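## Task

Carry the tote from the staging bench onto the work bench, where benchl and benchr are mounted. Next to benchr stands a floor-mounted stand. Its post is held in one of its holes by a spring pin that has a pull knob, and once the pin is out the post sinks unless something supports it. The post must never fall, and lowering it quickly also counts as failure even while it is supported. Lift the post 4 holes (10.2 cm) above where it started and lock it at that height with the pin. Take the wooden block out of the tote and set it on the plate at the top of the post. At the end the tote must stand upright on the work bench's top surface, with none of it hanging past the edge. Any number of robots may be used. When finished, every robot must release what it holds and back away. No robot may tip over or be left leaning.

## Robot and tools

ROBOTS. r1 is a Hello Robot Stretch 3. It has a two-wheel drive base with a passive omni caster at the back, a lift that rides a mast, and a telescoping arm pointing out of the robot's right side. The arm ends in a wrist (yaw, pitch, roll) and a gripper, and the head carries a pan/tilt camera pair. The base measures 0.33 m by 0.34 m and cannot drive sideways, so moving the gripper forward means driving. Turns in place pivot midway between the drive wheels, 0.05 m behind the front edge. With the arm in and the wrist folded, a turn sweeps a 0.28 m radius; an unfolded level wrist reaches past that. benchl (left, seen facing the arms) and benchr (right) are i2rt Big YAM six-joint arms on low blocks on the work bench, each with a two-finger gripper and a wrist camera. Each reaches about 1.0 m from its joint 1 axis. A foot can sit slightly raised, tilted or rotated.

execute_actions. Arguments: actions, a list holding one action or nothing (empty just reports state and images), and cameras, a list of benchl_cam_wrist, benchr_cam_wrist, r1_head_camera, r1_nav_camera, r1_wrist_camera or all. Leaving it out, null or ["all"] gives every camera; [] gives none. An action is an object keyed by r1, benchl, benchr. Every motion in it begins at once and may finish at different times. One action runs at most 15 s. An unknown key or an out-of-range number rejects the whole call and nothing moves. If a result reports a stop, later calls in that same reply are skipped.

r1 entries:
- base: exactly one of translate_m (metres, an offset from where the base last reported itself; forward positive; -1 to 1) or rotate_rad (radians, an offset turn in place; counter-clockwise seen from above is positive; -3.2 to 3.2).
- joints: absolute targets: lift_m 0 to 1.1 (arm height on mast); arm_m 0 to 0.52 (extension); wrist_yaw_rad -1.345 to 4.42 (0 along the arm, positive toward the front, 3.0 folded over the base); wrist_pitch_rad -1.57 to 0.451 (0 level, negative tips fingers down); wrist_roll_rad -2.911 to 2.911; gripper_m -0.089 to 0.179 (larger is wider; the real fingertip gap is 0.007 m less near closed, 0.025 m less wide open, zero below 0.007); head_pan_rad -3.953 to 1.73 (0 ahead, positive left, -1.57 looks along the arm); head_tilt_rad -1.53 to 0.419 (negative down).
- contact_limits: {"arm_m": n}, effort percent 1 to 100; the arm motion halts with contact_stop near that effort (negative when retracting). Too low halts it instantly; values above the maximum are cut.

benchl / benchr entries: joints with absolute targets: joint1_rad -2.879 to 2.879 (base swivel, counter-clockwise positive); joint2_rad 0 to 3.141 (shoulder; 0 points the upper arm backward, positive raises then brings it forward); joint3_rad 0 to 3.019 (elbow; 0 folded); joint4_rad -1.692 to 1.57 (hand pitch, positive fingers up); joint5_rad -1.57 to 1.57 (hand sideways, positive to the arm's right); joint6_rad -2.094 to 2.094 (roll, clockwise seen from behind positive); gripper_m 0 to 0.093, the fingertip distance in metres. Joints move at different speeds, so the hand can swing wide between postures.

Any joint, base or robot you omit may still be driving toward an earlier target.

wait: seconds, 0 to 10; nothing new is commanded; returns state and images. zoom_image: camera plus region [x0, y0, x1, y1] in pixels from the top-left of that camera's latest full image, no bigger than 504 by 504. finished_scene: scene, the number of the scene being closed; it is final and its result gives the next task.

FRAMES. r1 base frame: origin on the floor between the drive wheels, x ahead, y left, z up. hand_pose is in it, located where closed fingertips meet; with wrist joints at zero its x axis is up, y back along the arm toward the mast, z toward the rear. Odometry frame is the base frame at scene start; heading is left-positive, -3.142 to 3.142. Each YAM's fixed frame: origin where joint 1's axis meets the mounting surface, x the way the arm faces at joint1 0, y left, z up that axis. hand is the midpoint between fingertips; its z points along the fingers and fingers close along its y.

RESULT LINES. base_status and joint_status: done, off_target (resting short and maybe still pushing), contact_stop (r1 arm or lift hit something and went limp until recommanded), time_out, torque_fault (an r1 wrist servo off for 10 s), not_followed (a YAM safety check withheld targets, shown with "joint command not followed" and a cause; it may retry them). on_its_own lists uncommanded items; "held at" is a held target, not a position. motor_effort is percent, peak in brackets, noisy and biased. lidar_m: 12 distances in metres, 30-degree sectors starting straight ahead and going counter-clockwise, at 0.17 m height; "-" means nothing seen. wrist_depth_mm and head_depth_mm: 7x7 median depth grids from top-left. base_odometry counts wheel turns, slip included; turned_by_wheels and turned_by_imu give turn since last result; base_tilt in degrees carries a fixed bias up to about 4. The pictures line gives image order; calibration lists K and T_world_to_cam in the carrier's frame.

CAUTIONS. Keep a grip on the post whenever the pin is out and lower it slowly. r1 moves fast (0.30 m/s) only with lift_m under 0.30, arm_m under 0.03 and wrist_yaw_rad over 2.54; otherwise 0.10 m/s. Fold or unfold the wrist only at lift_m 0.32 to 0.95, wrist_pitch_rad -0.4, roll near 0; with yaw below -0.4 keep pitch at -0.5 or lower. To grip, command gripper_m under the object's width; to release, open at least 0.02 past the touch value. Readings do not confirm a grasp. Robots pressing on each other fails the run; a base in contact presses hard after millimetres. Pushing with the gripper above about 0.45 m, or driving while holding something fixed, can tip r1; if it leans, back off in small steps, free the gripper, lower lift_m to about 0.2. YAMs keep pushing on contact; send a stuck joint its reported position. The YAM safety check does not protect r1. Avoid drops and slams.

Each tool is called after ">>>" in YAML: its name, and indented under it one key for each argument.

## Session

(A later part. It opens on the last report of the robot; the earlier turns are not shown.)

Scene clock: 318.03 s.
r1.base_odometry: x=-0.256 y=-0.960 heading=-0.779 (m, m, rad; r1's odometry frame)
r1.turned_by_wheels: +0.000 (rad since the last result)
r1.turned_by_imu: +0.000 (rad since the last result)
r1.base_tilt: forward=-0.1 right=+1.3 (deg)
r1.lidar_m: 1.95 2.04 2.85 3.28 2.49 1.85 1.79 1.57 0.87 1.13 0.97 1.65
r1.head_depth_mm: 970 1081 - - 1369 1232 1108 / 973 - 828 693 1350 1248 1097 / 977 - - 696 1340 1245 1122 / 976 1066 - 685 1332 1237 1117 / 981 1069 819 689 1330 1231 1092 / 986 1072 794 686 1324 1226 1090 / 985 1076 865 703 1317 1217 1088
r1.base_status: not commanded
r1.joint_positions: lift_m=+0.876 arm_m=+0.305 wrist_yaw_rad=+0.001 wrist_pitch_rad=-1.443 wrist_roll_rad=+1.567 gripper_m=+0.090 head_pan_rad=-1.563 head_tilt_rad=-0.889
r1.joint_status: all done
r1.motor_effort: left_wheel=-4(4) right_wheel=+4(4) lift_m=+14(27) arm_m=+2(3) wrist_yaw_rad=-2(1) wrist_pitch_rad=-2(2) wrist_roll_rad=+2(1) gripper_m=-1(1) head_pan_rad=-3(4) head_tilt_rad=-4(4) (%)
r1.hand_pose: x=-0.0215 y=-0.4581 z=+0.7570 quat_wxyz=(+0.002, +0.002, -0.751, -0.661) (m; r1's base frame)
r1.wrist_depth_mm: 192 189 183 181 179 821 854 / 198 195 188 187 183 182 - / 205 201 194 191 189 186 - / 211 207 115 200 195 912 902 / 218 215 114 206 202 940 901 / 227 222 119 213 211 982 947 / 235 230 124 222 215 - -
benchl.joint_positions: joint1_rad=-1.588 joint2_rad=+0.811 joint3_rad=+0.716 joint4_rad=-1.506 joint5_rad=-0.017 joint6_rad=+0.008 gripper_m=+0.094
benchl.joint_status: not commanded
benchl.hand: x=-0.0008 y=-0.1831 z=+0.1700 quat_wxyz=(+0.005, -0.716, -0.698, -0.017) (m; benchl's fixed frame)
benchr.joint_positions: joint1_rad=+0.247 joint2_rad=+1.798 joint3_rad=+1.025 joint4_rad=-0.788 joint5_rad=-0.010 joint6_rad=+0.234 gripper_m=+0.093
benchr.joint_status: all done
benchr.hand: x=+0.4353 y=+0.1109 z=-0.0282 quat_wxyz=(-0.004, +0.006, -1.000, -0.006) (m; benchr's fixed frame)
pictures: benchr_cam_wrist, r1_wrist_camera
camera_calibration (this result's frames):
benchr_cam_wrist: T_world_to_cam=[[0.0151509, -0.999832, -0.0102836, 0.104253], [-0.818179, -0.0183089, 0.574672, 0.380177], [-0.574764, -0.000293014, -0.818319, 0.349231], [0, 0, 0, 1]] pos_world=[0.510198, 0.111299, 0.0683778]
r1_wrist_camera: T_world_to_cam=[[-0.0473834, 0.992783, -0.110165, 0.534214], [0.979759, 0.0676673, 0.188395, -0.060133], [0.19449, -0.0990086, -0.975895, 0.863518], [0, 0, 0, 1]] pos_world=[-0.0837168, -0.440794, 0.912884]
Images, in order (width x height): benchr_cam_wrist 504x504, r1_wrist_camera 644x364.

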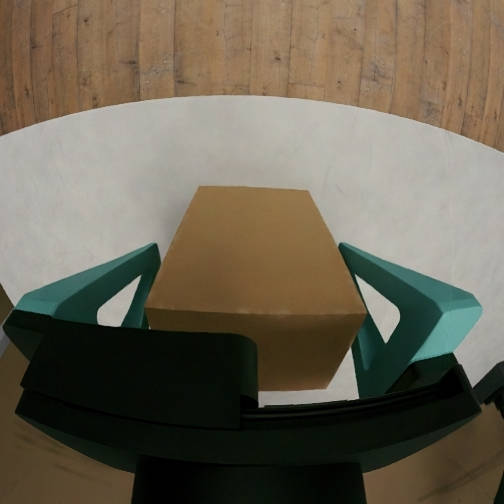

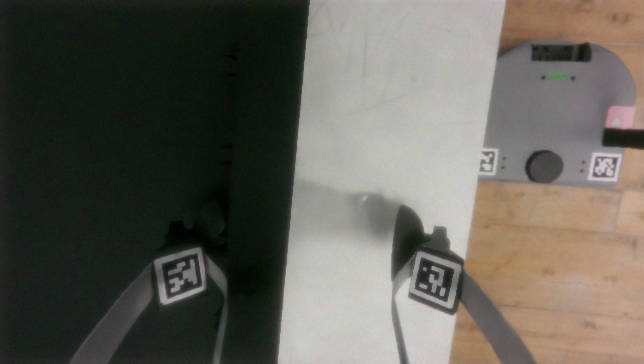

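>>> execute_actions:
  actions:
    - {"r1":{"joints":{"arm_m":0.33}},"benchr":{"joints":{"joint4_rad":-0.86}}}
  cameras: []

>>> execute_actions:
  actions:
    - {"r1":{"joints":{"gripper_m":-0.06}},"benchr":{"joints":{"gripper_m":0.04}}}
  cameras: []

>>> execute_actions:
  actions:
    - {"r1":{"joints":{"lift_m":1.08}},"benchr":{"joints":{"joint2_rad":1.45,"joint3_rad":1.5,"joint4_rad":-1.6}}}
  cameras: ["benchr_cam_wrist","r1_head_camera"]

Scene clock: 321.17 s.
r1.base_odometry: x=-0.256 y=-0.960 heading=-0.779 (m, m, rad; r1's odometry frame)
r1.turned_by_wheels: +0.000 (rad since the last result)
r1.turned_by_imu: +0.000 (rad since the last result)
r1.base_tilt: forward=-0.1 right=+1.3 (deg)
r1.lidar_m: 1.96 2.04 2.85 3.21 2.49 1.85 1.79 1.57 0.87 1.13 0.97 1.65
r1.head_depth_mm: 970 1081 - - 1374 1224 1109 / 973 - 808 692 1347 1242 1102 / 974 - 808 696 1340 1236 1114 / 978 1064 - 682 1337 1239 1121 / 980 1072 823 688 1328 1240 1091 / 983 1073 796 685 1328 1224 1096 / 988 1080 861 700 1322 1226 1083
r1.base_status: not commanded
r1.joint_positions: lift_m=+0.876 arm_m=+0.330 wrist_yaw_rad=+0.002 wrist_pitch_rad=-1.444 wrist_roll_rad=+1.567 gripper_m=+0.090 head_pan_rad=-1.563 head_tilt_rad=-0.889
r1.joint_status: all done
r1.motor_effort: left_wheel=-3(3) right_wheel=+4(4) lift_m=+14(14) arm_m=+3(3) wrist_yaw_rad=-2(2) wrist_pitch_rad=-2(2) wrist_roll_rad=+1(1) gripper_m=+1(0) head_pan_rad=-4(4) head_tilt_rad=-3(3) (%)
r1.hand_pose: x=-0.0215 y=-0.4829 z=+0.7570 quat_wxyz=(+0.002, +0.002, -0.750, -0.661) (m; r1's base frame)
r1.wrist_depth_mm: 191 188 184 100 177 175 813 / 198 194 190 103 183 179 - / 205 200 195 105 189 186 - / 211 206 203 109 195 191 920 / 218 213 208 113 201 200 916 / 227 222 214 116 209 965 944 / 234 229 223 121 215 997 -
benchl.joint_positions: joint1_rad=-1.588 joint2_rad=+0.811 joint3_rad=+0.716 joint4_rad=-1.506 joint5_rad=-0.017 joint6_rad=+0.008 gripper_m=+0.094
benchl.joint_status: not commanded
benchl.hand: x=-0.0008 y=-0.1831 z=+0.1700 quat_wxyz=(+0.005, -0.716, -0.698, -0.017) (m; benchl's fixed frame)
benchr.joint_positions: joint1_rad=+0.247 joint2_rad=+1.798 joint3_rad=+1.025 joint4_rad=-0.853 joint5_rad=-0.010 joint6_rad=+0.234 gripper_m=+0.093
benchr.joint_status: all done
benchr.hand: x=+0.4199 y=+0.1070 z=-0.0279 quat_wxyz=(+0.028, +0.006, -1.000, +0.002) (m; benchr's fixed frame)
pictures: none
No camera images: the call's "cameras" was empty. Leave "cameras" out to get every camera's image.

Scene clock: 323.17 s.
r1.base_odometry: x=-0.256 y=-0.960 heading=-0.779 (m, m, rad; r1's odometry frame)
r1.turned_by_wheels: +0.000 (rad since the last result)
r1.turned_by_imu: +0.000 (rad since the last result)
r1.base_tilt: forward=-0.1 right=+1.3 (deg)
r1.lidar_m: 1.95 2.04 2.85 3.29 2.49 1.85 1.80 1.57 0.87 1.13 0.97 1.64
r1.head_depth_mm: 969 1081 - - 1381 1221 1113 / 976 - 811 697 1346 1246 1104 / 978 - 813 695 1339 1242 1115 / 980 1063 - 685 1337 1237 1115 / 983 1065 821 691 1331 1243 1091 / 982 1077 793 684 1318 1222 1088 / 986 1072 862 699 1324 1226 1090
r1.base_status: not commanded
r1.joint_positions: lift_m=+0.876 arm_m=+0.330 wrist_yaw_rad=+0.002 wrist_pitch_rad=-1.451 wrist_roll_rad=+1.568 gripper_m=-0.058 head_pan_rad=-1.563 head_tilt_rad=-0.889
r1.joint_status: all done
r1.motor_effort: left_wheel=-4(3) right_wheel=+4(4) lift_m=+15(15) arm_m=+3(3) wrist_yaw_rad=-2(1) wrist_pitch_rad=+0(2) wrist_roll_rad=+1(2) gripper_m=-34(99) head_pan_rad=-4(4) head_tilt_rad=-3(4) (%)
r1.hand_pose: x=-0.0215 y=-0.4811 z=+0.7569 quat_wxyz=(+0.002, +0.001, -0.748, -0.664) (m; r1's base frame)
r1.wrist_depth_mm: 190 188 185 99 178 176 829 / 196 194 189 102 184 181 - / 203 200 196 106 188 187 - / 211 205 200 109 197 194 931 / 217 212 208 112 201 203 938 / 225 220 216 116 206 992 988 / 234 231 223 121 216 - -
benchl.joint_positions: joint1_rad=-1.588 joint2_rad=+0.811 joint3_rad=+0.716 joint4_rad=-1.506 joint5_rad=-0.017 joint6_rad=+0.008 gripper_m=+0.094
benchl.joint_status: not commanded
benchl.hand: x=-0.0008 y=-0.1831 z=+0.1700 quat_wxyz=(+0.005, -0.716, -0.698, -0.017) (m; benchl's fixed frame)
benchr.joint_positions: joint1_rad=+0.247 joint2_rad=+1.798 joint3_rad=+1.025 joint4_rad=-0.853 joint5_rad=-0.010 joint6_rad=+0.235 gripper_m=+0.080
benchr.joint_status: gripper_m off_target (ended at +0.080, target +0.040)
benchr.hand: x=+0.4198 y=+0.1071 z=-0.0278 quat_wxyz=(+0.028, +0.006, -1.000, +0.001) (m; benchr's fixed frame)
pictures: none
No camera images: the call's "cameras" was empty. Leave "cameras" out to get every camera's image.

Scene clock: 325.87 s.
r1.base_odometry: x=-0.256 y=-0.960 heading=-0.779 (m, m, rad; r1's odometry frame)
r1.turned_by_wheels: +0.000 (rad since the last result)
r1.turned_by_imu: +0.000 (rad since the last result)
r1.base_tilt: forward=+0.0 right=+1.3 (deg)
r1.lidar_m: 1.95 2.04 2.84 3.29 2.48 1.85 1.80 1.57 0.87 1.13 0.97 1.65
r1.head_depth_mm: 972 1077 537 737 669 1247 1111 / 938 1084 523 733 1348 1240 1100 / 1012 1071 523 727 1342 1238 1122 / - 1064 532 726 1333 1235 1116 / 982 1067 525 723 1332 1230 1093 / 987 1079 527 717 1323 1226 1086 / 989 1077 793 718 1321 1225 1090
r1.base_status: not commanded
r1.joint_positions: lift_m=+1.079 arm_m=+0.330 wrist_yaw_rad=-0.001 wrist_pitch_rad=-1.466 wrist_roll_rad=+1.573 gripper_m=-0.046 head_pan_rad=-1.563 head_tilt_rad=-0.890
r1.joint_status: all done
r1.on_its_own: gripper_m is held at -0.047, not at your -0.060, by its stall guard, which is still easing
r1.motor_effort: left_wheel=-3(6) right_wheel=+4(7) lift_m=+38(43) arm_m=+2(3) wrist_yaw_rad=+1(1) wrist_pitch_rad=+5(6) wrist_roll_rad=-1(1) gripper_m=-23(35) head_pan_rad=-4(4) head_tilt_rad=-3(3) (%)
r1.hand_pose: x=-0.0215 y=-0.4773 z=+0.9606 quat_wxyz=(-0.001, -0.002, -0.743, -0.669) (m; r1's base frame)
r1.wrist_depth_mm: 248 273 231 117 371 - - / 253 280 240 121 385 - - / 260 289 247 124 391 - - / 263 297 258 128 408 - - / 268 310 274 131 - - - / 275 317 282 139 - - - / 282 330 281 175 - - -
benchl.joint_positions: joint1_rad=-1.588 joint2_rad=+0.811 joint3_rad=+0.716 joint4_rad=-1.506 joint5_rad=-0.017 joint6_rad=+0.008 gripper_m=+0.094
benchl.joint_status: not commanded
benchl.hand: x=-0.0008 y=-0.1831 z=+0.1700 quat_wxyz=(+0.005, -0.716, -0.698, -0.017) (m; benchl's fixed frame)
benchr.joint_positions: joint1_rad=+0.247 joint2_rad=+1.458 joint3_rad=+1.478 joint4_rad=-1.592 joint5_rad=-0.010 joint6_rad=+0.235 gripper_m=+0.080
benchr.joint_status: all done
benchr.hand: x=+0.4147 y=+0.1058 z=+0.2762 quat_wxyz=(+0.002, +0.006, -1.000, -0.005) (m; benchr's fixed frame)
pictures: benchr_cam_wrist, r1_head_camera (sideways: a quarter turn clockwise sets it upright)
camera_calibration (this result's frames):
benchr_cam_wrist: T_world_to_cam=[[0.0142801, -0.999864, -0.00822138, 0.102434], [-0.811218, -0.016392, 0.584513, 0.182473], [-0.584569, -0.00167755, -0.811342, 0.588758], [0, 0, 0, 1]] pos_world=[0.490733, 0.106399, 0.371868]
r1_head_camera: T_world_to_cam=[[-0.0282859, 0.775272, -0.630994, 0.838591], [0.998757, -0.00399509, -0.0496803, 0.0630028], [-0.0410366, -0.631615, -0.774195, 0.960224], [0, 0, 0, 1]] pos_world=[0.00020012, -0.0433925, 1.27568]
Images, in order (width x height): benchr_cam_wrist 504x504, r1_head_camera 896x504.

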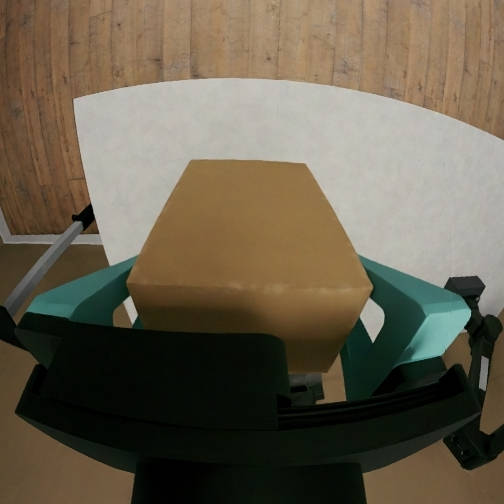

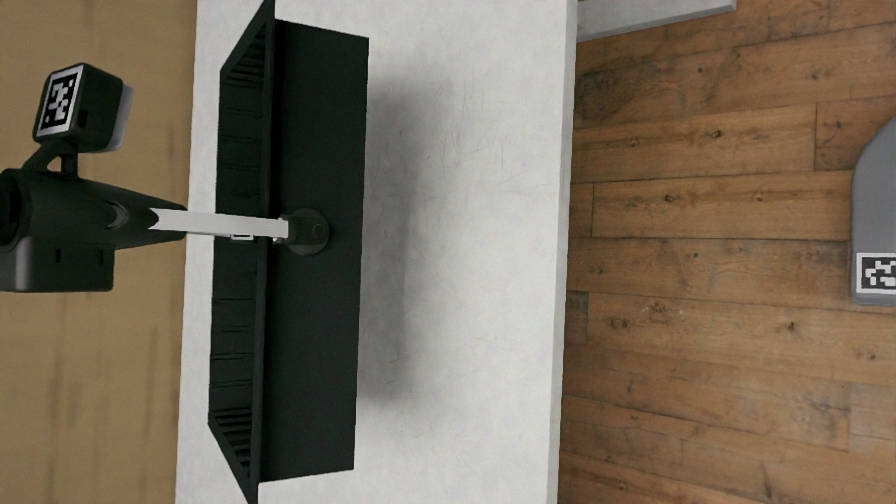

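>>> execute_actions:
  actions:
    - {"r1":{"base":{"rotate_rad":1.57},"joints":{"arm_m":0.2,"lift_m":1.1}},"benchr":{"joints":{"joint1_rad":1.42,"joint6_rad":-0.15,"joint3_rad":1.7,"joint4_rad":-1.69}}}
  cameras: []

>>> execute_actions:
  actions:
    - {"r1":{"base":{"translate_m":1}},"benchr":{"joints":{"joint2_rad":1.8,"joint3_rad":2.1}}}
  cameras: []

>>> execute_actions:
  actions:
    - {"r1":{"base":{"translate_m":1}},"benchr":{"joints":{"joint2_rad":2.12,"joint3_rad":2.34}}}
  cameras: ["benchr_cam_wrist","r1_head_camera"]

Scene clock: 330.67 s.
r1.base_odometry: x=-0.256 y=-0.960 heading=+0.791 (m, m, rad; r1's odometry frame)
r1.turned_by_wheels: +1.570 (rad since the last result)
r1.turned_by_imu: +1.573 (rad since the last result)
r1.base_tilt: forward=-0.1 right=+1.4 (deg)
r1.lidar_m: 3.17 2.47 1.85 1.80 1.55 0.87 1.13 0.98 1.67 1.96 2.05 2.87
r1.head_depth_mm: 1658 2067 542 436 1393 1240 1104 / 1673 2064 623 438 1426 1248 1104 / - 2069 624 438 1423 1236 1113 / - 2092 618 1542 1424 1240 1115 / 1727 2021 618 440 1413 1239 1092 / 1740 2025 623 441 1403 1226 1090 / 1741 2040 516 443 1398 1225 1085
r1.base_status: done
r1.joint_positions: lift_m=+1.098 arm_m=+0.200 wrist_yaw_rad=-0.001 wrist_pitch_rad=-1.465 wrist_roll_rad=+1.572 gripper_m=-0.038 head_pan_rad=-1.563 head_tilt_rad=-0.890
r1.joint_status: all done
joint sent to its limit — the command would take r1.lift_m past its upper limit, so that joint was sent only as far as its limit.
r1.on_its_own: gripper_m is held at -0.039, not at your -0.060, by its stall guard, which is not easing now
r1.motor_effort: left_wheel=-3(9) right_wheel=+4(10) lift_m=+38(44) arm_m=-3(2) wrist_yaw_rad=+1(1) wrist_pitch_rad=+5(5) wrist_roll_rad=-1(1) gripper_m=-20(21) head_pan_rad=-4(4) head_tilt_rad=-3(3) (%)
r1.hand_pose: x=-0.0215 y=-0.3480 z=+0.9790 quat_wxyz=(-0.001, -0.001, -0.743, -0.669) (m; r1's base frame)
r1.wrist_depth_mm: 252 270 232 116 - - - / 253 281 240 121 - - - / 262 288 248 124 - - - / 265 296 255 128 - - - / 268 307 272 130 - - - / 278 315 285 139 - - - / 285 330 281 147 - - -
benchl.joint_positions: joint1_rad=-1.588 joint2_rad=+0.811 joint3_rad=+0.716 joint4_rad=-1.506 joint5_rad=-0.017 joint6_rad=+0.008 gripper_m=+0.094
benchl.joint_status: not commanded
benchl.hand: x=-0.0008 y=-0.1831 z=+0.1700 quat_wxyz=(+0.005, -0.716, -0.698, -0.017) (m; benchl's fixed frame)
benchr.joint_positions: joint1_rad=+1.425 joint2_rad=+1.462 joint3_rad=+1.646 joint4_rad=-1.683 joint5_rad=-0.013 joint6_rad=-0.139 gripper_m=+0.080
benchr.joint_status: all done
benchr.hand: x=+0.0624 y=+0.4369 z=+0.3393 quat_wxyz=(-0.025, +0.705, -0.709, -0.027) (m; benchr's fixed frame)
pictures: none
No camera images: the call's "cameras" was empty. Leave "cameras" out to get every camera's image.

Scene clock: 342.37 s.
r1.base_odometry: x=+0.447 y=-0.249 heading=+0.790 (m, m, rad; r1's odometry frame)
r1.turned_by_wheels: +0.000 (rad since the last result)
r1.turned_by_imu: -0.003 (rad since the last result)
r1.base_tilt: forward=-0.1 right=+1.3 (deg)
r1.lidar_m: 2.22 2.32 1.81 1.76 1.85 1.77 2.12 1.84 2.05 1.98 2.08 2.37
r1.head_depth_mm: 1680 2111 542 436 1431 1249 1100 / 1696 2104 625 437 1433 1241 1102 / - 2116 624 439 1421 1247 1118 / - 2113 618 1545 1426 1231 1116 / 1765 2053 620 441 1419 1231 1095 / 1761 2058 621 442 1410 1223 1088 / 1765 2062 516 442 1400 1218 1089
r1.base_status: done
r1.joint_positions: lift_m=+1.098 arm_m=+0.200 wrist_yaw_rad=-0.001 wrist_pitch_rad=-1.465 wrist_roll_rad=+1.572 gripper_m=-0.035 head_pan_rad=-1.563 head_tilt_rad=-0.890
r1.joint_status: not commanded
r1.on_its_own: gripper_m is held at -0.036, not at your -0.060, by its stall guard, which is not easing now
r1.motor_effort: left_wheel=-3(5) right_wheel=+3(8) lift_m=+38(38) arm_m=-3(3) wrist_yaw_rad=+0(1) wrist_pitch_rad=+5(5) wrist_roll_rad=-1(1) gripper_m=-19(18) head_pan_rad=-4(4) head_tilt_rad=-3(3) (%)
r1.hand_pose: x=-0.0215 y=-0.3480 z=+0.9790 quat_wxyz=(-0.001, -0.001, -0.743, -0.669) (m; r1's base frame)
r1.wrist_depth_mm: 252 271 231 117 - - - / 253 280 239 122 - - - / 259 289 248 125 - - - / 266 296 256 128 - - - / 266 306 273 131 - - - / 277 316 284 139 - - - / 284 328 282 148 - - -
benchl.joint_positions: joint1_rad=-1.588 joint2_rad=+0.811 joint3_rad=+0.716 joint4_rad=-1.506 joint5_rad=-0.017 joint6_rad=+0.008 gripper_m=+0.094
benchl.joint_status: not commanded
benchl.hand: x=-0.0008 y=-0.1831 z=+0.1700 quat_wxyz=(+0.005, -0.716, -0.698, -0.017) (m; benchl's fixed frame)
benchr.joint_positions: joint1_rad=+1.425 joint2_rad=+1.826 joint3_rad=+2.025 joint4_rad=-1.688 joint5_rad=-0.013 joint6_rad=-0.140 gripper_m=+0.080
benchr.joint_status: all done
benchr.hand: x=+0.0822 y=+0.5718 z=+0.3103 quat_wxyz=(-0.029, +0.705, -0.708, -0.030) (m; benchr's fixed frame)
pictures: none
No camera images: the call's "cameras" was empty. Leave "cameras" out to get every camera's image.

Scene clock: 354.07 s.
r1.base_odometry: x=+1.151 y=+0.461 heading=+0.790 (m, m, rad; r1's odometry frame)
r1.turned_by_wheels: +0.000 (rad since the last result)
r1.turned_by_imu: -0.003 (rad since the last result)
r1.base_tilt: forward=-0.1 right=+1.3 (deg)
r1.lidar_m: 1.61 1.41 1.79 1.74 1.82 2.54 2.75 2.78 2.07 2.01 2.11 1.26
r1.head_depth_mm: 1732 2165 542 436 1440 1249 1107 / 1713 2135 627 437 1437 1251 1104 / - 2138 625 439 1425 1238 1120 / - 2156 617 1546 1415 1234 1117 / 1778 2057 622 441 1407 1231 1098 / 1788 2080 622 441 1392 1227 1085 / 1800 2096 517 442 1410 1223 1083
r1.base_status: done
r1.joint_positions: lift_m=+1.098 arm_m=+0.200 wrist_yaw_rad=-0.001 wrist_pitch_rad=-1.465 wrist_roll_rad=+1.572 gripper_m=-0.035 head_pan_rad=-1.563 head_tilt_rad=-0.890
r1.joint_status: not commanded
r1.on_its_own: gripper_m is held at -0.036, not at your -0.060, by its stall guard, which is not easing now
r1.motor_effort: left_wheel=-3(3) right_wheel=+3(9) lift_m=+38(38) arm_m=-3(3) wrist_yaw_rad=+0(0) wrist_pitch_rad=+5(5) wrist_roll_rad=-1(0) gripper_m=-19(19) head_pan_rad=-4(4) head_tilt_rad=-3(3) (%)
r1.hand_pose: x=-0.0215 y=-0.3480 z=+0.9790 quat_wxyz=(-0.001, -0.001, -0.743, -0.669) (m; r1's base frame)
r1.wrist_depth_mm: 253 271 233 117 - - - / 253 280 241 121 - - - / 259 291 247 125 - - - / 268 295 255 128 - - - / 269 308 273 130 - - - / 277 319 284 138 - - - / 287 334 281 147 - - -
benchl.joint_positions: joint1_rad=-1.588 joint2_rad=+0.811 joint3_rad=+0.716 joint4_rad=-1.506 joint5_rad=-0.017 joint6_rad=+0.008 gripper_m=+0.094
benchl.joint_status: not commanded
benchl.hand: x=-0.0008 y=-0.1831 z=+0.1700 quat_wxyz=(+0.005, -0.716, -0.698, -0.017) (m; benchl's fixed frame)
benchr.joint_positions: joint1_rad=+1.425 joint2_rad=+2.128 joint3_rad=+2.296 joint4_rad=-1.681 joint5_rad=-0.014 joint6_rad=-0.139 gripper_m=+0.080
benchr.joint_status: all done
benchr.hand: x=+0.0957 y=+0.6635 z=+0.2341 quat_wxyz=(-0.019, +0.704, -0.709, -0.023) (m; benchr's fixed frame)
pictures: benchr_cam_wrist, r1_head_camera (sideways: a quarter turn clockwise sets it upright)
camera_calibration (this result's frames):
benchr_cam_wrist: T_world_to_cam=[[0.999981, -0.00455751, -0.00419797, -0.0914077], [-0.00162064, -0.846288, 0.532723, 0.44275], [-0.00598058, -0.532706, -0.84628, 0.674219], [0, 0, 0, 1]] pos_world=[0.0961557, 0.733438, 0.334331]
r1_head_camera: T_world_to_cam=[[-0.0282764, 0.775272, -0.630994, 0.838591], [0.998757, -0.00400736, -0.0496803, 0.0630028], [-0.0410444, -0.631615, -0.774195, 0.960224], [0, 0, 0, 1]] pos_world=[0.000199587, -0.0433925, 1.27568]
Images, in order (width x height): benchr_cam_wrist 504x504, r1_head_camera 896x504.

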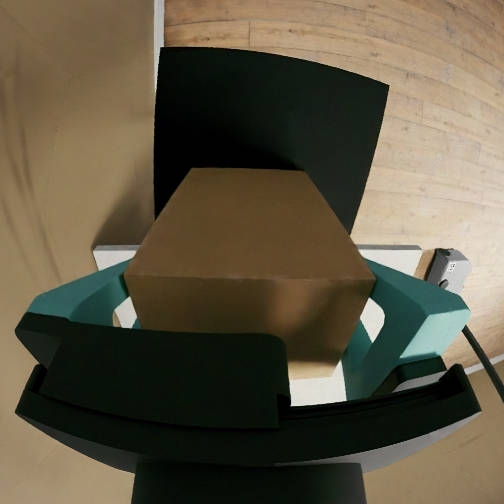

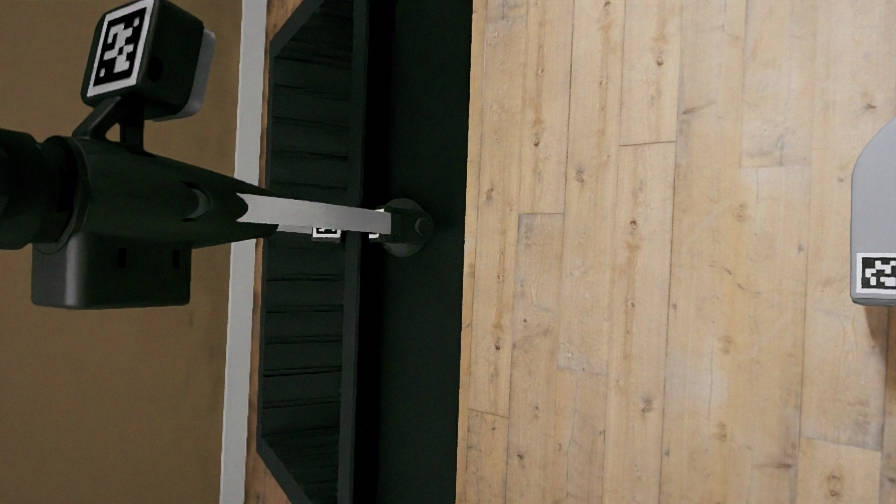

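>>> execute_actions:
  actions:
    - {"r1":{"base":{"translate_m":0.5}},"benchr":{"joints":{"joint3_rad":2.5}}}
  cameras: []

>>> execute_actions:
  actions:
    - {"r1":{"base":{"rotate_rad":1.575}},"benchr":{"joints":{"joint2_rad":2.21}}}
  cameras: ["benchr_cam_wrist","r1_head_camera","r1_nav_camera"]

Scene clock: 361.47 s.
r1.base_odometry: x=+1.503 y=+0.817 heading=+0.790 (m, m, rad; r1's odometry frame)
r1.turned_by_wheels: +0.000 (rad since the last result)
r1.turned_by_imu: -0.001 (rad since the last result)
r1.base_tilt: forward=+0.0 right=+1.4 (deg)
r1.lidar_m: 1.11 1.03 1.01 1.72 1.80 2.52 3.22 2.81 2.10 2.03 1.10 0.81
r1.head_depth_mm: 1733 2147 541 436 1428 1249 1106 / 1743 2156 624 437 1431 1244 1102 / - 2119 623 438 1429 1244 1115 / - 2171 620 1552 1416 1234 1114 / 1786 2081 619 441 1412 1230 1093 / 1793 2113 621 441 1411 1225 1084 / 1800 2120 516 443 1398 1217 1085
r1.base_status: done
r1.joint_positions: lift_m=+1.098 arm_m=+0.200 wrist_yaw_rad=-0.001 wrist_pitch_rad=-1.465 wrist_roll_rad=+1.572 gripper_m=-0.035 head_pan_rad=-1.563 head_tilt_rad=-0.890
r1.joint_status: not commanded
r1.on_its_own: gripper_m is held at -0.036, not at your -0.060, by its stall guard, which is not easing now
r1.motor_effort: left_wheel=-3(4) right_wheel=+3(8) lift_m=+38(38) arm_m=-3(3) wrist_yaw_rad=+0(0) wrist_pitch_rad=+5(5) wrist_roll_rad=-1(1) gripper_m=-19(20) head_pan_rad=-4(4) head_tilt_rad=-3(3) (%)
r1.hand_pose: x=-0.0215 y=-0.3480 z=+0.9790 quat_wxyz=(-0.001, -0.001, -0.743, -0.669) (m; r1's base frame)
r1.wrist_depth_mm: 252 270 232 117 - - - / 253 278 240 121 - - - / 260 288 247 125 - - - / 266 297 257 128 - - - / 268 305 271 130 - - - / 277 319 285 139 - - - / 283 331 282 148 - - -
benchl.joint_positions: joint1_rad=-1.588 joint2_rad=+0.811 joint3_rad=+0.716 joint4_rad=-1.506 joint5_rad=-0.017 joint6_rad=+0.008 gripper_m=+0.094
benchl.joint_status: not commanded
benchl.hand: x=-0.0008 y=-0.1831 z=+0.1700 quat_wxyz=(+0.005, -0.716, -0.698, -0.017) (m; benchl's fixed frame)
benchr.joint_positions: joint1_rad=+1.425 joint2_rad=+2.132 joint3_rad=+2.439 joint4_rad=-1.686 joint5_rad=-0.014 joint6_rad=-0.139 gripper_m=+0.080
benchr.joint_status: all done
benchr.hand: x=+0.0988 y=+0.6847 z=+0.2890 quat_wxyz=(-0.072, +0.702, -0.706, -0.063) (m; benchr's fixed frame)
pictures: none
No camera images: the call's "cameras" was empty. Leave "cameras" out to get every camera's image.

Scene clock: 364.90 s.
r1.base_odometry: x=+1.503 y=+0.817 heading=+2.365 (m, m, rad; r1's odometry frame)
r1.turned_by_wheels: +1.575 (rad since the last result)
r1.turned_by_imu: +1.578 (rad since the last result)
r1.base_tilt: forward=-0.1 right=+1.3 (deg)
r1.lidar_m: 1.72 1.81 2.55 3.24 2.77 2.08 2.03 1.10 0.82 1.11 1.01 1.01
r1.head_depth_mm: 700 1050 543 436 653 1224 1107 / 932 825 625 438 666 1248 1102 / - 848 624 439 663 1237 1119 / - 1044 618 676 661 1246 1117 / 963 1060 620 440 658 1231 1093 / 974 1060 621 441 1330 1232 1087 / 976 1066 516 443 1321 1226 1087
r1.base_status: done
r1.joint_positions: lift_m=+1.098 arm_m=+0.200 wrist_yaw_rad=-0.001 wrist_pitch_rad=-1.465 wrist_roll_rad=+1.572 gripper_m=-0.035 head_pan_rad=-1.563 head_tilt_rad=-0.890
r1.joint_status: not commanded
r1.on_its_own: gripper_m is held at -0.036, not at your -0.060, by its stall guard, which is not easing now
r1.motor_effort: left_wheel=-3(8) right_wheel=+4(9) lift_m=+38(38) arm_m=-3(4) wrist_yaw_rad=+0(0) wrist_pitch_rad=+5(5) wrist_roll_rad=+0(1) gripper_m=-20(19) head_pan_rad=-4(4) head_tilt_rad=-3(4) (%)
r1.hand_pose: x=-0.0215 y=-0.3480 z=+0.9790 quat_wxyz=(+0.000, -0.001, -0.743, -0.669) (m; r1's base frame)
r1.wrist_depth_mm: 250 271 231 116 - - - / 253 279 240 121 - - - / 260 287 246 125 - - - / 267 298 253 128 - - - / 270 304 271 130 - - - / 275 315 287 139 - - - / 281 330 281 147 - - -
benchl.joint_positions: joint1_rad=-1.588 joint2_rad=+0.811 joint3_rad=+0.716 joint4_rad=-1.506 joint5_rad=-0.017 joint6_rad=+0.008 gripper_m=+0.094
benchl.joint_status: not commanded
benchl.hand: x=-0.0008 y=-0.1831 z=+0.1700 quat_wxyz=(+0.005, -0.716, -0.698, -0.017) (m; benchl's fixed frame)
benchr.joint_positions: joint1_rad=+1.424 joint2_rad=+2.214 joint3_rad=+2.444 joint4_rad=-1.685 joint5_rad=-0.013 joint6_rad=-0.139 gripper_m=+0.080
benchr.joint_status: all done
benchr.hand: x=+0.1009 y=+0.6963 z=+0.2356 quat_wxyz=(-0.042, +0.704, -0.708, -0.040) (m; benchr's fixed frame)
pictures: benchr_cam_wrist, r1_head_camera (sideways: a quarter turn clockwise sets it upright), r1_nav_camera (sideways: a quarter turn counterclockwise sets it upright)
camera_calibration (this result's frames):
benchr_cam_wrist: T_world_to_cam=[[0.999981, -0.00422195, 0.00455746, -0.0987109], [-0.00589739, -0.875778, 0.482679, 0.502469], [0.00195347, -0.482696, -0.875786, 0.664295], [0, 0, 0, 1]] pos_world=[0.100375, 0.760287, 0.339699]
r1_head_camera: T_world_to_cam=[[-0.0282735, 0.775272, -0.630994, 0.838591], [0.998757, -0.00401105, -0.0496803, 0.0630028], [-0.0410467, -0.631615, -0.774195, 0.960224], [0, 0, 0, 1]] pos_world=[0.000199427, -0.0433925, 1.27568]
r1_nav_camera: T_world_to_cam=[[-0.0401975, -0.790454, 0.611201, -0.745948], [-0.999073, 0.0412346, -0.0123792, 0.0712842], [-0.0154174, -0.611131, -0.791379, 0.986694], [0, 0, 0, 1]] pos_world=[0.0564452, 0.0104224, 1.23766]
Images, in order (width x height): benchr_cam_wrist 504x504, r1_head_camera 896x504, r1_nav_camera 672x504.

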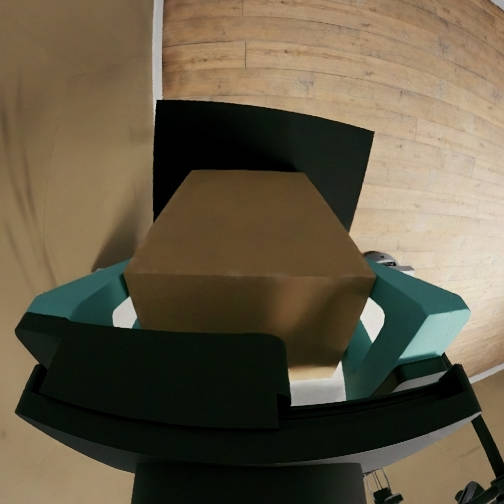

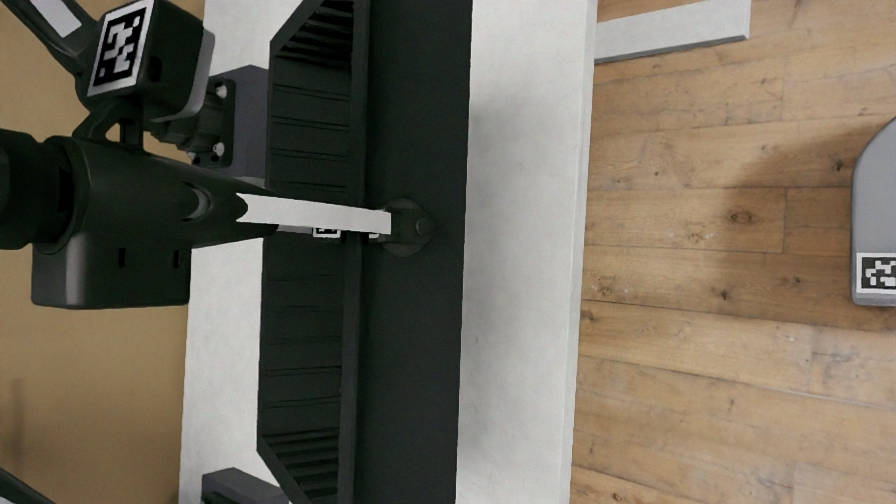

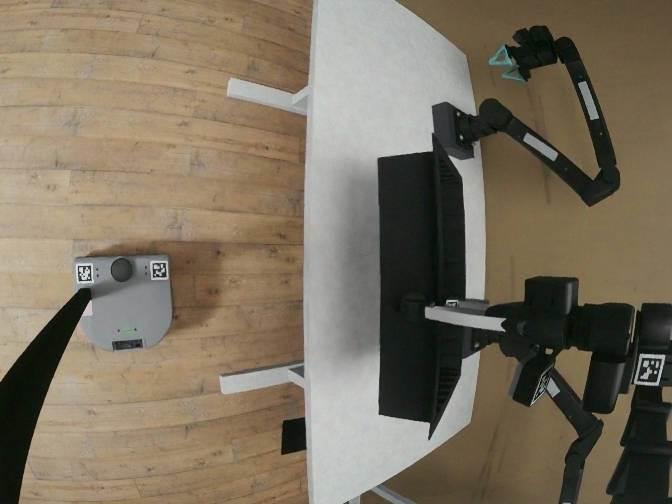

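>>> execute_actions:
  actions:
    - {"r1":{"joints":{"arm_m":0.3}},"benchr":{"joints":{"joint3_rad":2.42,"joint2_rad":2.225}}}
  cameras: []

>>> execute_actions:
  actions:
    - {"r1":{"joints":{"lift_m":0.96}}}
  cameras: []

>>> execute_actions:
  actions:
    - {"r1":{"joints":{"lift_m":0.878,"arm_m":0.27}}}
  cameras: ["benchr_cam_wrist","r1_head_camera"]

Scene clock: 367.77 s.
r1.base_odometry: x=+1.503 y=+0.817 heading=+2.365 (m, m, rad; r1's odometry frame)
r1.turned_by_wheels: +0.000 (rad since the last result)
r1.turned_by_imu: +0.000 (rad since the last result)
r1.base_tilt: forward=-0.1 right=+1.3 (deg)
r1.lidar_m: 1.72 1.81 2.55 3.25 2.76 2.08 2.03 1.10 0.82 1.11 1.01 1.01
r1.head_depth_mm: 711 1056 493 737 654 1224 1112 / - 784 488 731 666 1244 1105 / 996 892 489 730 664 1241 1116 / - 1062 497 728 661 1236 1117 / 967 1055 490 721 658 1235 1095 / 968 1058 491 719 1323 1228 1089 / 977 1063 500 715 1315 1225 1089
r1.base_status: not commanded
r1.joint_positions: lift_m=+1.098 arm_m=+0.300 wrist_yaw_rad=-0.001 wrist_pitch_rad=-1.465 wrist_roll_rad=+1.572 gripper_m=-0.035 head_pan_rad=-1.563 head_tilt_rad=-0.890
r1.joint_status: all done
r1.on_its_own: gripper_m is held at -0.036, not at your -0.060, by its stall guard, which is not easing now
r1.motor_effort: left_wheel=-3(3) right_wheel=+4(4) lift_m=+39(38) arm_m=+3(2) wrist_yaw_rad=+0(0) wrist_pitch_rad=+5(5) wrist_roll_rad=-1(1) gripper_m=-19(19) head_pan_rad=-4(4) head_tilt_rad=-3(3) (%)
r1.hand_pose: x=-0.0215 y=-0.4473 z=+0.9790 quat_wxyz=(+0.000, -0.001, -0.743, -0.669) (m; r1's base frame)
r1.wrist_depth_mm: 250 269 232 116 393 - - / 255 279 241 121 402 - - / 260 289 246 125 408 - - / 265 297 256 128 - - - / 268 307 274 130 - - - / 275 315 285 139 - - - / 281 336 282 148 - - -
benchl.joint_positions: joint1_rad=-1.588 joint2_rad=+0.811 joint3_rad=+0.716 joint4_rad=-1.506 joint5_rad=-0.017 joint6_rad=+0.008 gripper_m=+0.094
benchl.joint_status: not commanded
benchl.hand: x=-0.0008 y=-0.1831 z=+0.1700 quat_wxyz=(+0.005, -0.716, -0.698, -0.017) (m; benchl's fixed frame)
benchr.joint_positions: joint1_rad=+1.424 joint2_rad=+2.214 joint3_rad=+2.443 joint4_rad=-1.685 joint5_rad=-0.013 joint6_rad=-0.139 gripper_m=+0.080
benchr.joint_status: all done
benchr.hand: x=+0.1008 y=+0.6961 z=+0.2350 quat_wxyz=(-0.042, +0.704, -0.708, -0.040) (m; benchr's fixed frame)
pictures: none
No camera images: the call's "cameras" was empty. Leave "cameras" out to get every camera's image.

Scene clock: 369.87 s.
r1.base_odometry: x=+1.503 y=+0.817 heading=+2.365 (m, m, rad; r1's odometry frame)
r1.turned_by_wheels: +0.000 (rad since the last result)
r1.turned_by_imu: +0.000 (rad since the last result)
r1.base_tilt: forward=-0.1 right=+1.3 (deg)
r1.lidar_m: 1.72 1.81 2.56 3.29 2.77 2.08 2.03 1.10 0.82 1.11 1.01 1.01
r1.head_depth_mm: - - 869 718 655 1222 1105 / - 835 789 610 668 1251 1100 / - - 798 613 664 1236 1119 / 956 1076 789 677 662 1240 1112 / 967 1054 802 616 660 1240 1092 / 973 1060 790 617 1323 1230 1087 / 978 1067 861 700 1321 1222 1085
r1.base_status: not commanded
r1.joint_positions: lift_m=+0.961 arm_m=+0.300 wrist_yaw_rad=-0.001 wrist_pitch_rad=-1.450 wrist_roll_rad=+1.572 gripper_m=-0.035 head_pan_rad=-1.563 head_tilt_rad=-0.890
r1.joint_status: all done
r1.on_its_own: gripper_m is held at -0.036, not at your -0.060, by its stall guard, which is not easing now
r1.motor_effort: left_wheel=-4(4) right_wheel=+4(4) lift_m=+15(35) arm_m=+3(3) wrist_yaw_rad=+0(0) wrist_pitch_rad=+0(5) wrist_roll_rad=+0(0) gripper_m=-20(21) head_pan_rad=-4(4) head_tilt_rad=-3(3) (%)
r1.hand_pose: x=-0.0215 y=-0.4512 z=+0.8419 quat_wxyz=(+0.000, -0.001, -0.748, -0.664) (m; r1's base frame)
r1.wrist_depth_mm: 254 253 223 115 259 909 909 / 259 262 231 119 267 - 935 / 263 272 237 122 274 - 942 / 270 282 245 128 283 - - / 271 293 261 129 292 - 995 / 278 306 270 134 306 - - / 283 318 270 143 316 - -
benchl.joint_positions: joint1_rad=-1.588 joint2_rad=+0.811 joint3_rad=+0.716 joint4_rad=-1.506 joint5_rad=-0.017 joint6_rad=+0.008 gripper_m=+0.094
benchl.joint_status: not commanded
benchl.hand: x=-0.0008 y=-0.1831 z=+0.1700 quat_wxyz=(+0.005, -0.716, -0.698, -0.017) (m; benchl's fixed frame)
benchr.joint_positions: joint1_rad=+1.424 joint2_rad=+2.214 joint3_rad=+2.443 joint4_rad=-1.685 joint5_rad=-0.013 joint6_rad=-0.139 gripper_m=+0.080
benchr.joint_status: not commanded
benchr.hand: x=+0.1008 y=+0.6961 z=+0.2350 quat_wxyz=(-0.042, +0.704, -0.708, -0.040) (m; benchr's fixed frame)
pictures: none
No camera images: the call's "cameras" was empty. Leave "cameras" out to get every camera's image.

Scene clock: 371.67 s.
r1.base_odometry: x=+1.503 y=+0.817 heading=+2.365 (m, m, rad; r1's odometry frame)
r1.turned_by_wheels: +0.000 (rad since the last result)
r1.turned_by_imu: +0.000 (rad since the last result)
r1.base_tilt: forward=-0.1 right=+1.3 (deg)
r1.lidar_m: 1.72 1.81 2.55 3.27 2.77 2.08 2.03 1.10 0.82 1.11 1.01 1.01
r1.head_depth_mm: 710 1056 - - 1331 1233 1105 / 916 - 776 667 666 1254 1102 / 961 - - 724 664 1241 1117 / 962 1065 - 674 659 1239 1125 / 967 1058 804 675 659 1236 1094 / 973 1065 796 669 1326 1229 1091 / 978 1065 861 682 1323 1227 1083
r1.base_status: not commanded
r1.joint_positions: lift_m=+0.886 arm_m=+0.270 wrist_yaw_rad=-0.001 wrist_pitch_rad=-1.445 wrist_roll_rad=+1.572 gripper_m=-0.031 head_pan_rad=-1.563 head_tilt_rad=-0.890
r1.joint_status: lift_m contact_stop (moved -0.075 of -0.083); the others done
r1.on_its_own: gripper_m is held at -0.030, not at your -0.060, by its stall guard, which is still easing; lift_m is slack since a contact_stop, until your next command for it (your +0.878 is given up)
r1.motor_effort: left_wheel=-2(4) right_wheel=+2(7) lift_m=+25(22) arm_m=-2(5) wrist_yaw_rad=+0(0) wrist_pitch_rad=-2(3) wrist_roll_rad=-1(0) gripper_m=-4(23) head_pan_rad=-4(4) head_tilt_rad=-3(3) (%)
r1.hand_pose: x=-0.0215 y=-0.4232 z=+0.7670 quat_wxyz=(+0.000, -0.001, -0.750, -0.661) (m; r1's base frame)
r1.wrist_depth_mm: 203 199 195 110 188 842 835 / 209 207 202 113 194 - 846 / 217 211 207 117 199 - - / 224 220 215 121 207 948 918 / 233 227 222 124 216 967 926 / 243 235 231 129 989 989 966 / 250 247 237 134 232 - -
benchl.joint_positions: joint1_rad=-1.588 joint2_rad=+0.811 joint3_rad=+0.716 joint4_rad=-1.506 joint5_rad=-0.017 joint6_rad=+0.008 gripper_m=+0.094
benchl.joint_status: not commanded
benchl.hand: x=-0.0008 y=-0.1831 z=+0.1700 quat_wxyz=(+0.005, -0.716, -0.698, -0.017) (m; benchl's fixed frame)
benchr.joint_positions: joint1_rad=+1.424 joint2_rad=+2.214 joint3_rad=+2.443 joint4_rad=-1.685 joint5_rad=-0.013 joint6_rad=-0.139 gripper_m=+0.080
benchr.joint_status: not commanded
benchr.hand: x=+0.1008 y=+0.6961 z=+0.2350 quat_wxyz=(-0.042, +0.704, -0.708, -0.040) (m; benchr's fixed frame)
pictures: benchr_cam_wrist, r1_head_camera (sideways: a quarter turn clockwise sets it upright)
camera_calibration (this result's frames):
benchr_cam_wrist: T_world_to_cam=[[0.999982, -0.00421524, 0.00434106, -0.098628], [-0.00578972, -0.875048, 0.484001, 0.501725], [0.00175846, -0.484018, -0.875056, 0.664414], [0, 0, 0, 1]] pos_world=[0.100363, 0.760207, 0.338993]
r1_head_camera: T_world_to_cam=[[-0.0282387, 0.775431, -0.630801, 0.838339], [0.998757, -0.00404497, -0.0496833, 0.0630066], [-0.0410775, -0.631419, -0.774353, 0.960429], [0, 0, 0, 1]] pos_world=[0.000197364, -0.0433856, 1.27567]
Images, in order (width x height): benchr_cam_wrist 504x504, r1_head_camera 896x504.

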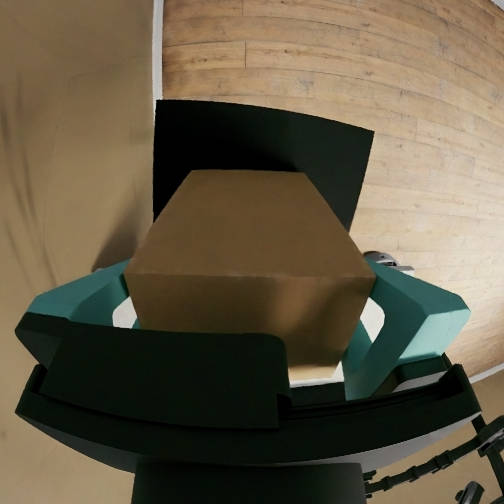

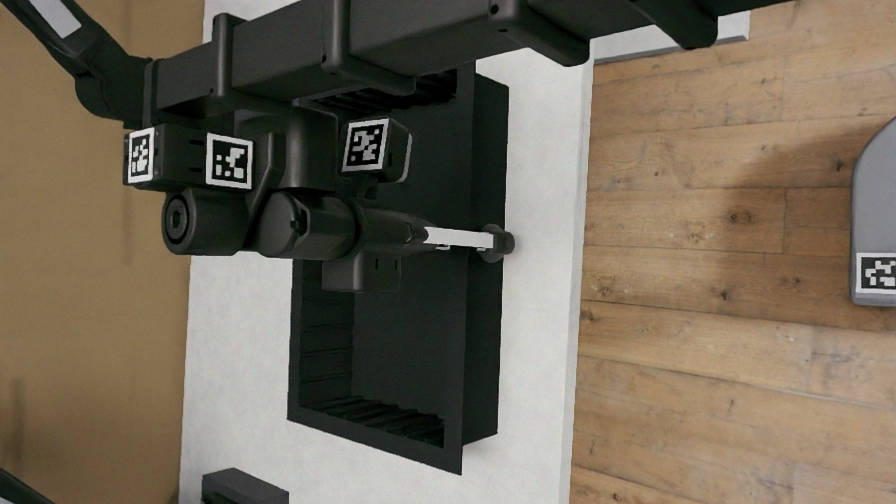

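Both appear resting. Release.

>>> execute_actions:
  actions:
    - {"r1":{"joints":{"gripper_m":0.09,"lift_m":0.89}},"benchr":{"joints":{"gripper_m":0.093,"joint2_rad":2.2,"joint3_rad":2.48}}}
  cameras: []

>>> execute_actions:
  actions:
    - {"r1":{"joints":{"lift_m":1.03}},"benchr":{"joints":{"joint2_rad":2.07,"joint3_rad":2.46}}}
  cameras: ["benchr_cam_wrist"]

>>> execute_actions:
  actions:
    - {"r1":{"joints":{"arm_m":0.01,"head_pan_rad":-2.2,"head_tilt_rad":-0.5}},"benchr":{"joints":{"joint2_rad":1.5}}}
  cameras: ["r1_nav_camera"]

Scene clock: 374.73 s.
r1.base_odometry: x=+1.503 y=+0.817 heading=+2.365 (m, m, rad; r1's odometry frame)
r1.turned_by_wheels: +0.000 (rad since the last result)
r1.turned_by_imu: +0.000 (rad since the last result)
r1.base_tilt: forward=-0.1 right=+1.4 (deg)
r1.lidar_m: 1.72 1.81 2.56 3.23 2.76 2.08 2.03 1.10 0.82 1.11 1.01 1.01
r1.head_depth_mm: 712 1053 - - 991 1232 1105 / 918 - 772 668 666 1247 1104 / 957 - - 724 664 1241 1123 / 964 1059 - 676 996 1240 1122 / 967 1063 805 719 658 1234 1087 / 972 1060 794 671 1326 1234 1089 / 973 1064 860 682 1314 1221 1083
r1.base_status: not commanded
r1.joint_positions: lift_m=+0.889 arm_m=+0.270 wrist_yaw_rad=-0.001 wrist_pitch_rad=-1.443 wrist_roll_rad=+1.572 gripper_m=+0.090 head_pan_rad=-1.563 head_tilt_rad=-0.890
r1.joint_status: all done
r1.motor_effort: left_wheel=-1(2) right_wheel=+1(2) lift_m=+35(32) arm_m=-2(2) wrist_yaw_rad=+0(0) wrist_pitch_rad=-2(5) wrist_roll_rad=+0(0) gripper_m=+0(79) head_pan_rad=-4(4) head_tilt_rad=-3(3) (%)
r1.hand_pose: x=-0.0215 y=-0.4236 z=+0.7709 quat_wxyz=(+0.000, -0.001, -0.751, -0.661) (m; r1's base frame)
r1.wrist_depth_mm: 206 201 199 113 192 841 833 / 211 208 205 117 196 - 835 / 219 216 210 120 204 - - / 227 222 218 125 210 949 932 / 234 229 223 128 219 953 954 / 245 241 230 134 225 - 970 / 253 246 239 137 237 - -
benchl.joint_positions: joint1_rad=-1.588 joint2_rad=+0.811 joint3_rad=+0.716 joint4_rad=-1.506 joint5_rad=-0.017 joint6_rad=+0.008 gripper_m=+0.094
benchl.joint_status: not commanded
benchl.hand: x=-0.0008 y=-0.1831 z=+0.1700 quat_wxyz=(+0.005, -0.716, -0.698, -0.017) (m; benchl's fixed frame)
benchr.joint_positions: joint1_rad=+1.424 joint2_rad=+2.213 joint3_rad=+2.443 joint4_rad=-1.685 joint5_rad=-0.013 joint6_rad=-0.139 gripper_m=+0.093
benchr.joint_status: all done
benchr.hand: x=+0.1008 y=+0.6960 z=+0.2355 quat_wxyz=(-0.042, +0.704, -0.708, -0.040) (m; benchr's fixed frame)
pictures: none
No camera images: the call's "cameras" was empty. Leave "cameras" out to get every camera's image.

Scene clock: 376.83 s.
r1.base_odometry: x=+1.503 y=+0.817 heading=+2.365 (m, m, rad; r1's odometry frame)
r1.turned_by_wheels: +0.000 (rad since the last result)
r1.turned_by_imu: +0.000 (rad since the last result)
r1.base_tilt: forward=-0.1 right=+1.3 (deg)
r1.lidar_m: 1.72 1.80 2.55 3.26 2.77 2.08 2.03 1.10 0.82 1.11 1.01 1.01
r1.head_depth_mm: 714 1057 889 720 655 1215 1105 / - 750 798 668 668 1251 1101 / - 870 805 726 663 1242 1122 / 945 - 803 672 659 1241 1125 / 967 1057 803 718 656 1233 1094 / 971 1063 794 669 1325 1224 1091 / 977 1065 862 684 1311 1228 1081
r1.base_status: not commanded
r1.joint_positions: lift_m=+1.029 arm_m=+0.270 wrist_yaw_rad=-0.001 wrist_pitch_rad=-1.444 wrist_roll_rad=+1.572 gripper_m=+0.090 head_pan_rad=-1.563 head_tilt_rad=-0.890
r1.joint_status: all done
r1.motor_effort: left_wheel=-2(1) right_wheel=+1(1) lift_m=+35(35) arm_m=-2(2) wrist_yaw_rad=+0(0) wrist_pitch_rad=-2(2) wrist_roll_rad=+0(1) gripper_m=+1(1) head_pan_rad=-4(4) head_tilt_rad=-3(3) (%)
r1.hand_pose: x=-0.0215 y=-0.4234 z=+0.9109 quat_wxyz=(+0.000, -0.001, -0.750, -0.661) (m; r1's base frame)
r1.wrist_depth_mm: 282 343 335 324 325 995 928 / 288 351 346 339 336 - 993 / 295 359 355 342 342 - - / 299 373 364 358 - - - / 317 384 376 368 373 - - / 332 373 391 385 382 - - / 418 379 397 389 - - -
benchl.joint_positions: joint1_rad=-1.588 joint2_rad=+0.811 joint3_rad=+0.716 joint4_rad=-1.506 joint5_rad=-0.017 joint6_rad=+0.008 gripper_m=+0.094
benchl.joint_status: not commanded
benchl.hand: x=-0.0008 y=-0.1831 z=+0.1700 quat_wxyz=(+0.005, -0.716, -0.698, -0.017) (m; benchl's fixed frame)
benchr.joint_positions: joint1_rad=+1.424 joint2_rad=+2.046 joint3_rad=+2.443 joint4_rad=-1.685 joint5_rad=-0.013 joint6_rad=-0.139 gripper_m=+0.093
benchr.joint_status: all done
benchr.hand: x=+0.0969 y=+0.6693 z=+0.3476 quat_wxyz=(-0.109, +0.698, -0.702, -0.090) (m; benchr's fixed frame)
pictures: benchr_cam_wrist
camera_calibration (this result's frames):
benchr_cam_wrist: T_world_to_cam=[[0.999583, -0.00691494, 0.0280252, -0.10166], [-0.0158348, -0.943118, 0.33208, 0.523067], [0.0241348, -0.332386, -0.942835, 0.669905], [0, 0, 0, 1]] pos_world=[0.0937325, 0.715277, 0.460758]
Images, in order (width x height): benchr_cam_wrist 504x504.

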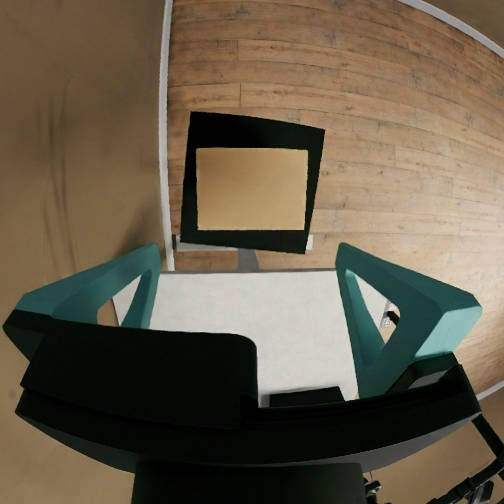

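Scene clock: 379.97 s.
r1.base_odometry: x=+1.503 y=+0.817 heading=+2.365 (m, m, rad; r1's odometry frame)
r1.turned_by_wheels: +0.000 (rad since the last result)
r1.turned_by_imu: +0.000 (rad since the last result)
r1.base_tilt: forward=+0.0 right=+1.3 (deg)
r1.lidar_m: 1.73 1.81 2.56 3.23 2.77 2.08 2.03 1.10 0.82 1.11 1.01 1.01
r1.head_depth_mm: 1388 1563 1772 - - - 1225 / 1277 1428 1041 - - - 1279 / 1185 1320 1420 - - 709 1281 / 1114 1212 1304 - - - - / 1042 1135 1209 - - - - / 980 1058 1131 - - - - / 922 996 1044 - - - -
r1.base_status: not commanded
r1.joint_positions: lift_m=+1.029 arm_m=+0.010 wrist_yaw_rad=-0.001 wrist_pitch_rad=-1.445 wrist_roll_rad=+1.572 gripper_m=+0.090 head_pan_rad=-2.193 head_tilt_rad=-0.507
r1.joint_status: all done
r1.motor_effort: left_wheel=-1(1) right_wheel=+1(1) lift_m=+35(35) arm_m=-3(4) wrist_yaw_rad=+1(0) wrist_pitch_rad=-2(2) wrist_roll_rad=-1(1) gripper_m=-1(0) head_pan_rad=-4(45) head_tilt_rad=+2(20) (%)
r1.hand_pose: x=-0.0215 y=-0.1633 z=+0.9109 quat_wxyz=(+0.000, -0.001, -0.750, -0.661) (m; r1's base frame)
r1.wrist_depth_mm: 311 341 - - - 990 982 / 318 354 - - - 983 - / 320 367 - - - - 988 / 321 382 - - - - - / 343 393 - - - - - / 354 404 - - - - - / 356 420 - - - - -
benchl.joint_positions: joint1_rad=-1.588 joint2_rad=+0.811 joint3_rad=+0.716 joint4_rad=-1.506 joint5_rad=-0.017 joint6_rad=+0.008 gripper_m=+0.094
benchl.joint_status: not commanded
benchl.hand: x=-0.0008 y=-0.1831 z=+0.1700 quat_wxyz=(+0.005, -0.716, -0.698, -0.017) (m; benchl's fixed frame)
benchr.joint_positions: joint1_rad=+1.424 joint2_rad=+1.508 joint3_rad=+2.458 joint4_rad=-1.685 joint5_rad=-0.013 joint6_rad=-0.139 gripper_m=+0.093
benchr.joint_status: all done
benchr.hand: x=+0.0668 y=+0.4655 z=+0.6585 quat_wxyz=(-0.321, +0.646, -0.647, -0.248) (m; benchr's fixed frame)
pictures: r1_nav_camera (sideways: a quarter turn counterclockwise sets it upright)
camera_calibration (this result's frames):
r1_nav_camera: T_world_to_cam=[[-0.33199, -0.383548, 0.861785, -1.07077], [-0.787868, 0.615125, -0.0297453, 0.0926152], [-0.518697, -0.688848, -0.5064, 0.61908], [0, 0, 0, 1]] pos_world=[0.0385983, -0.0412102, 1.23903]
Images, in order (width x height): r1_nav_camera 672x504.

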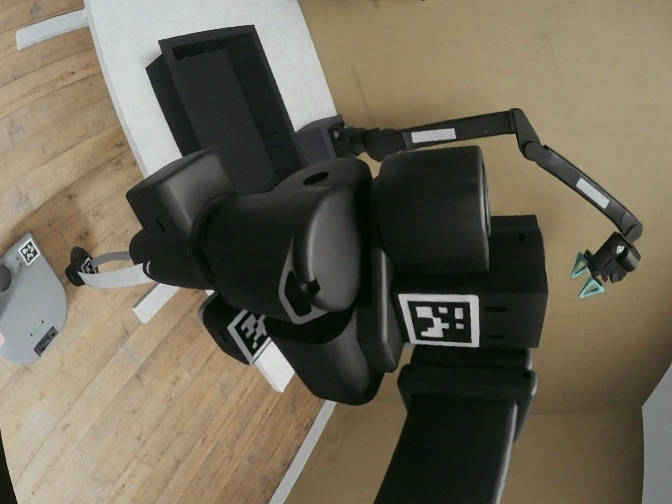

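>>> finished_scene:
  scene: 1

The scene is finished: the task was done.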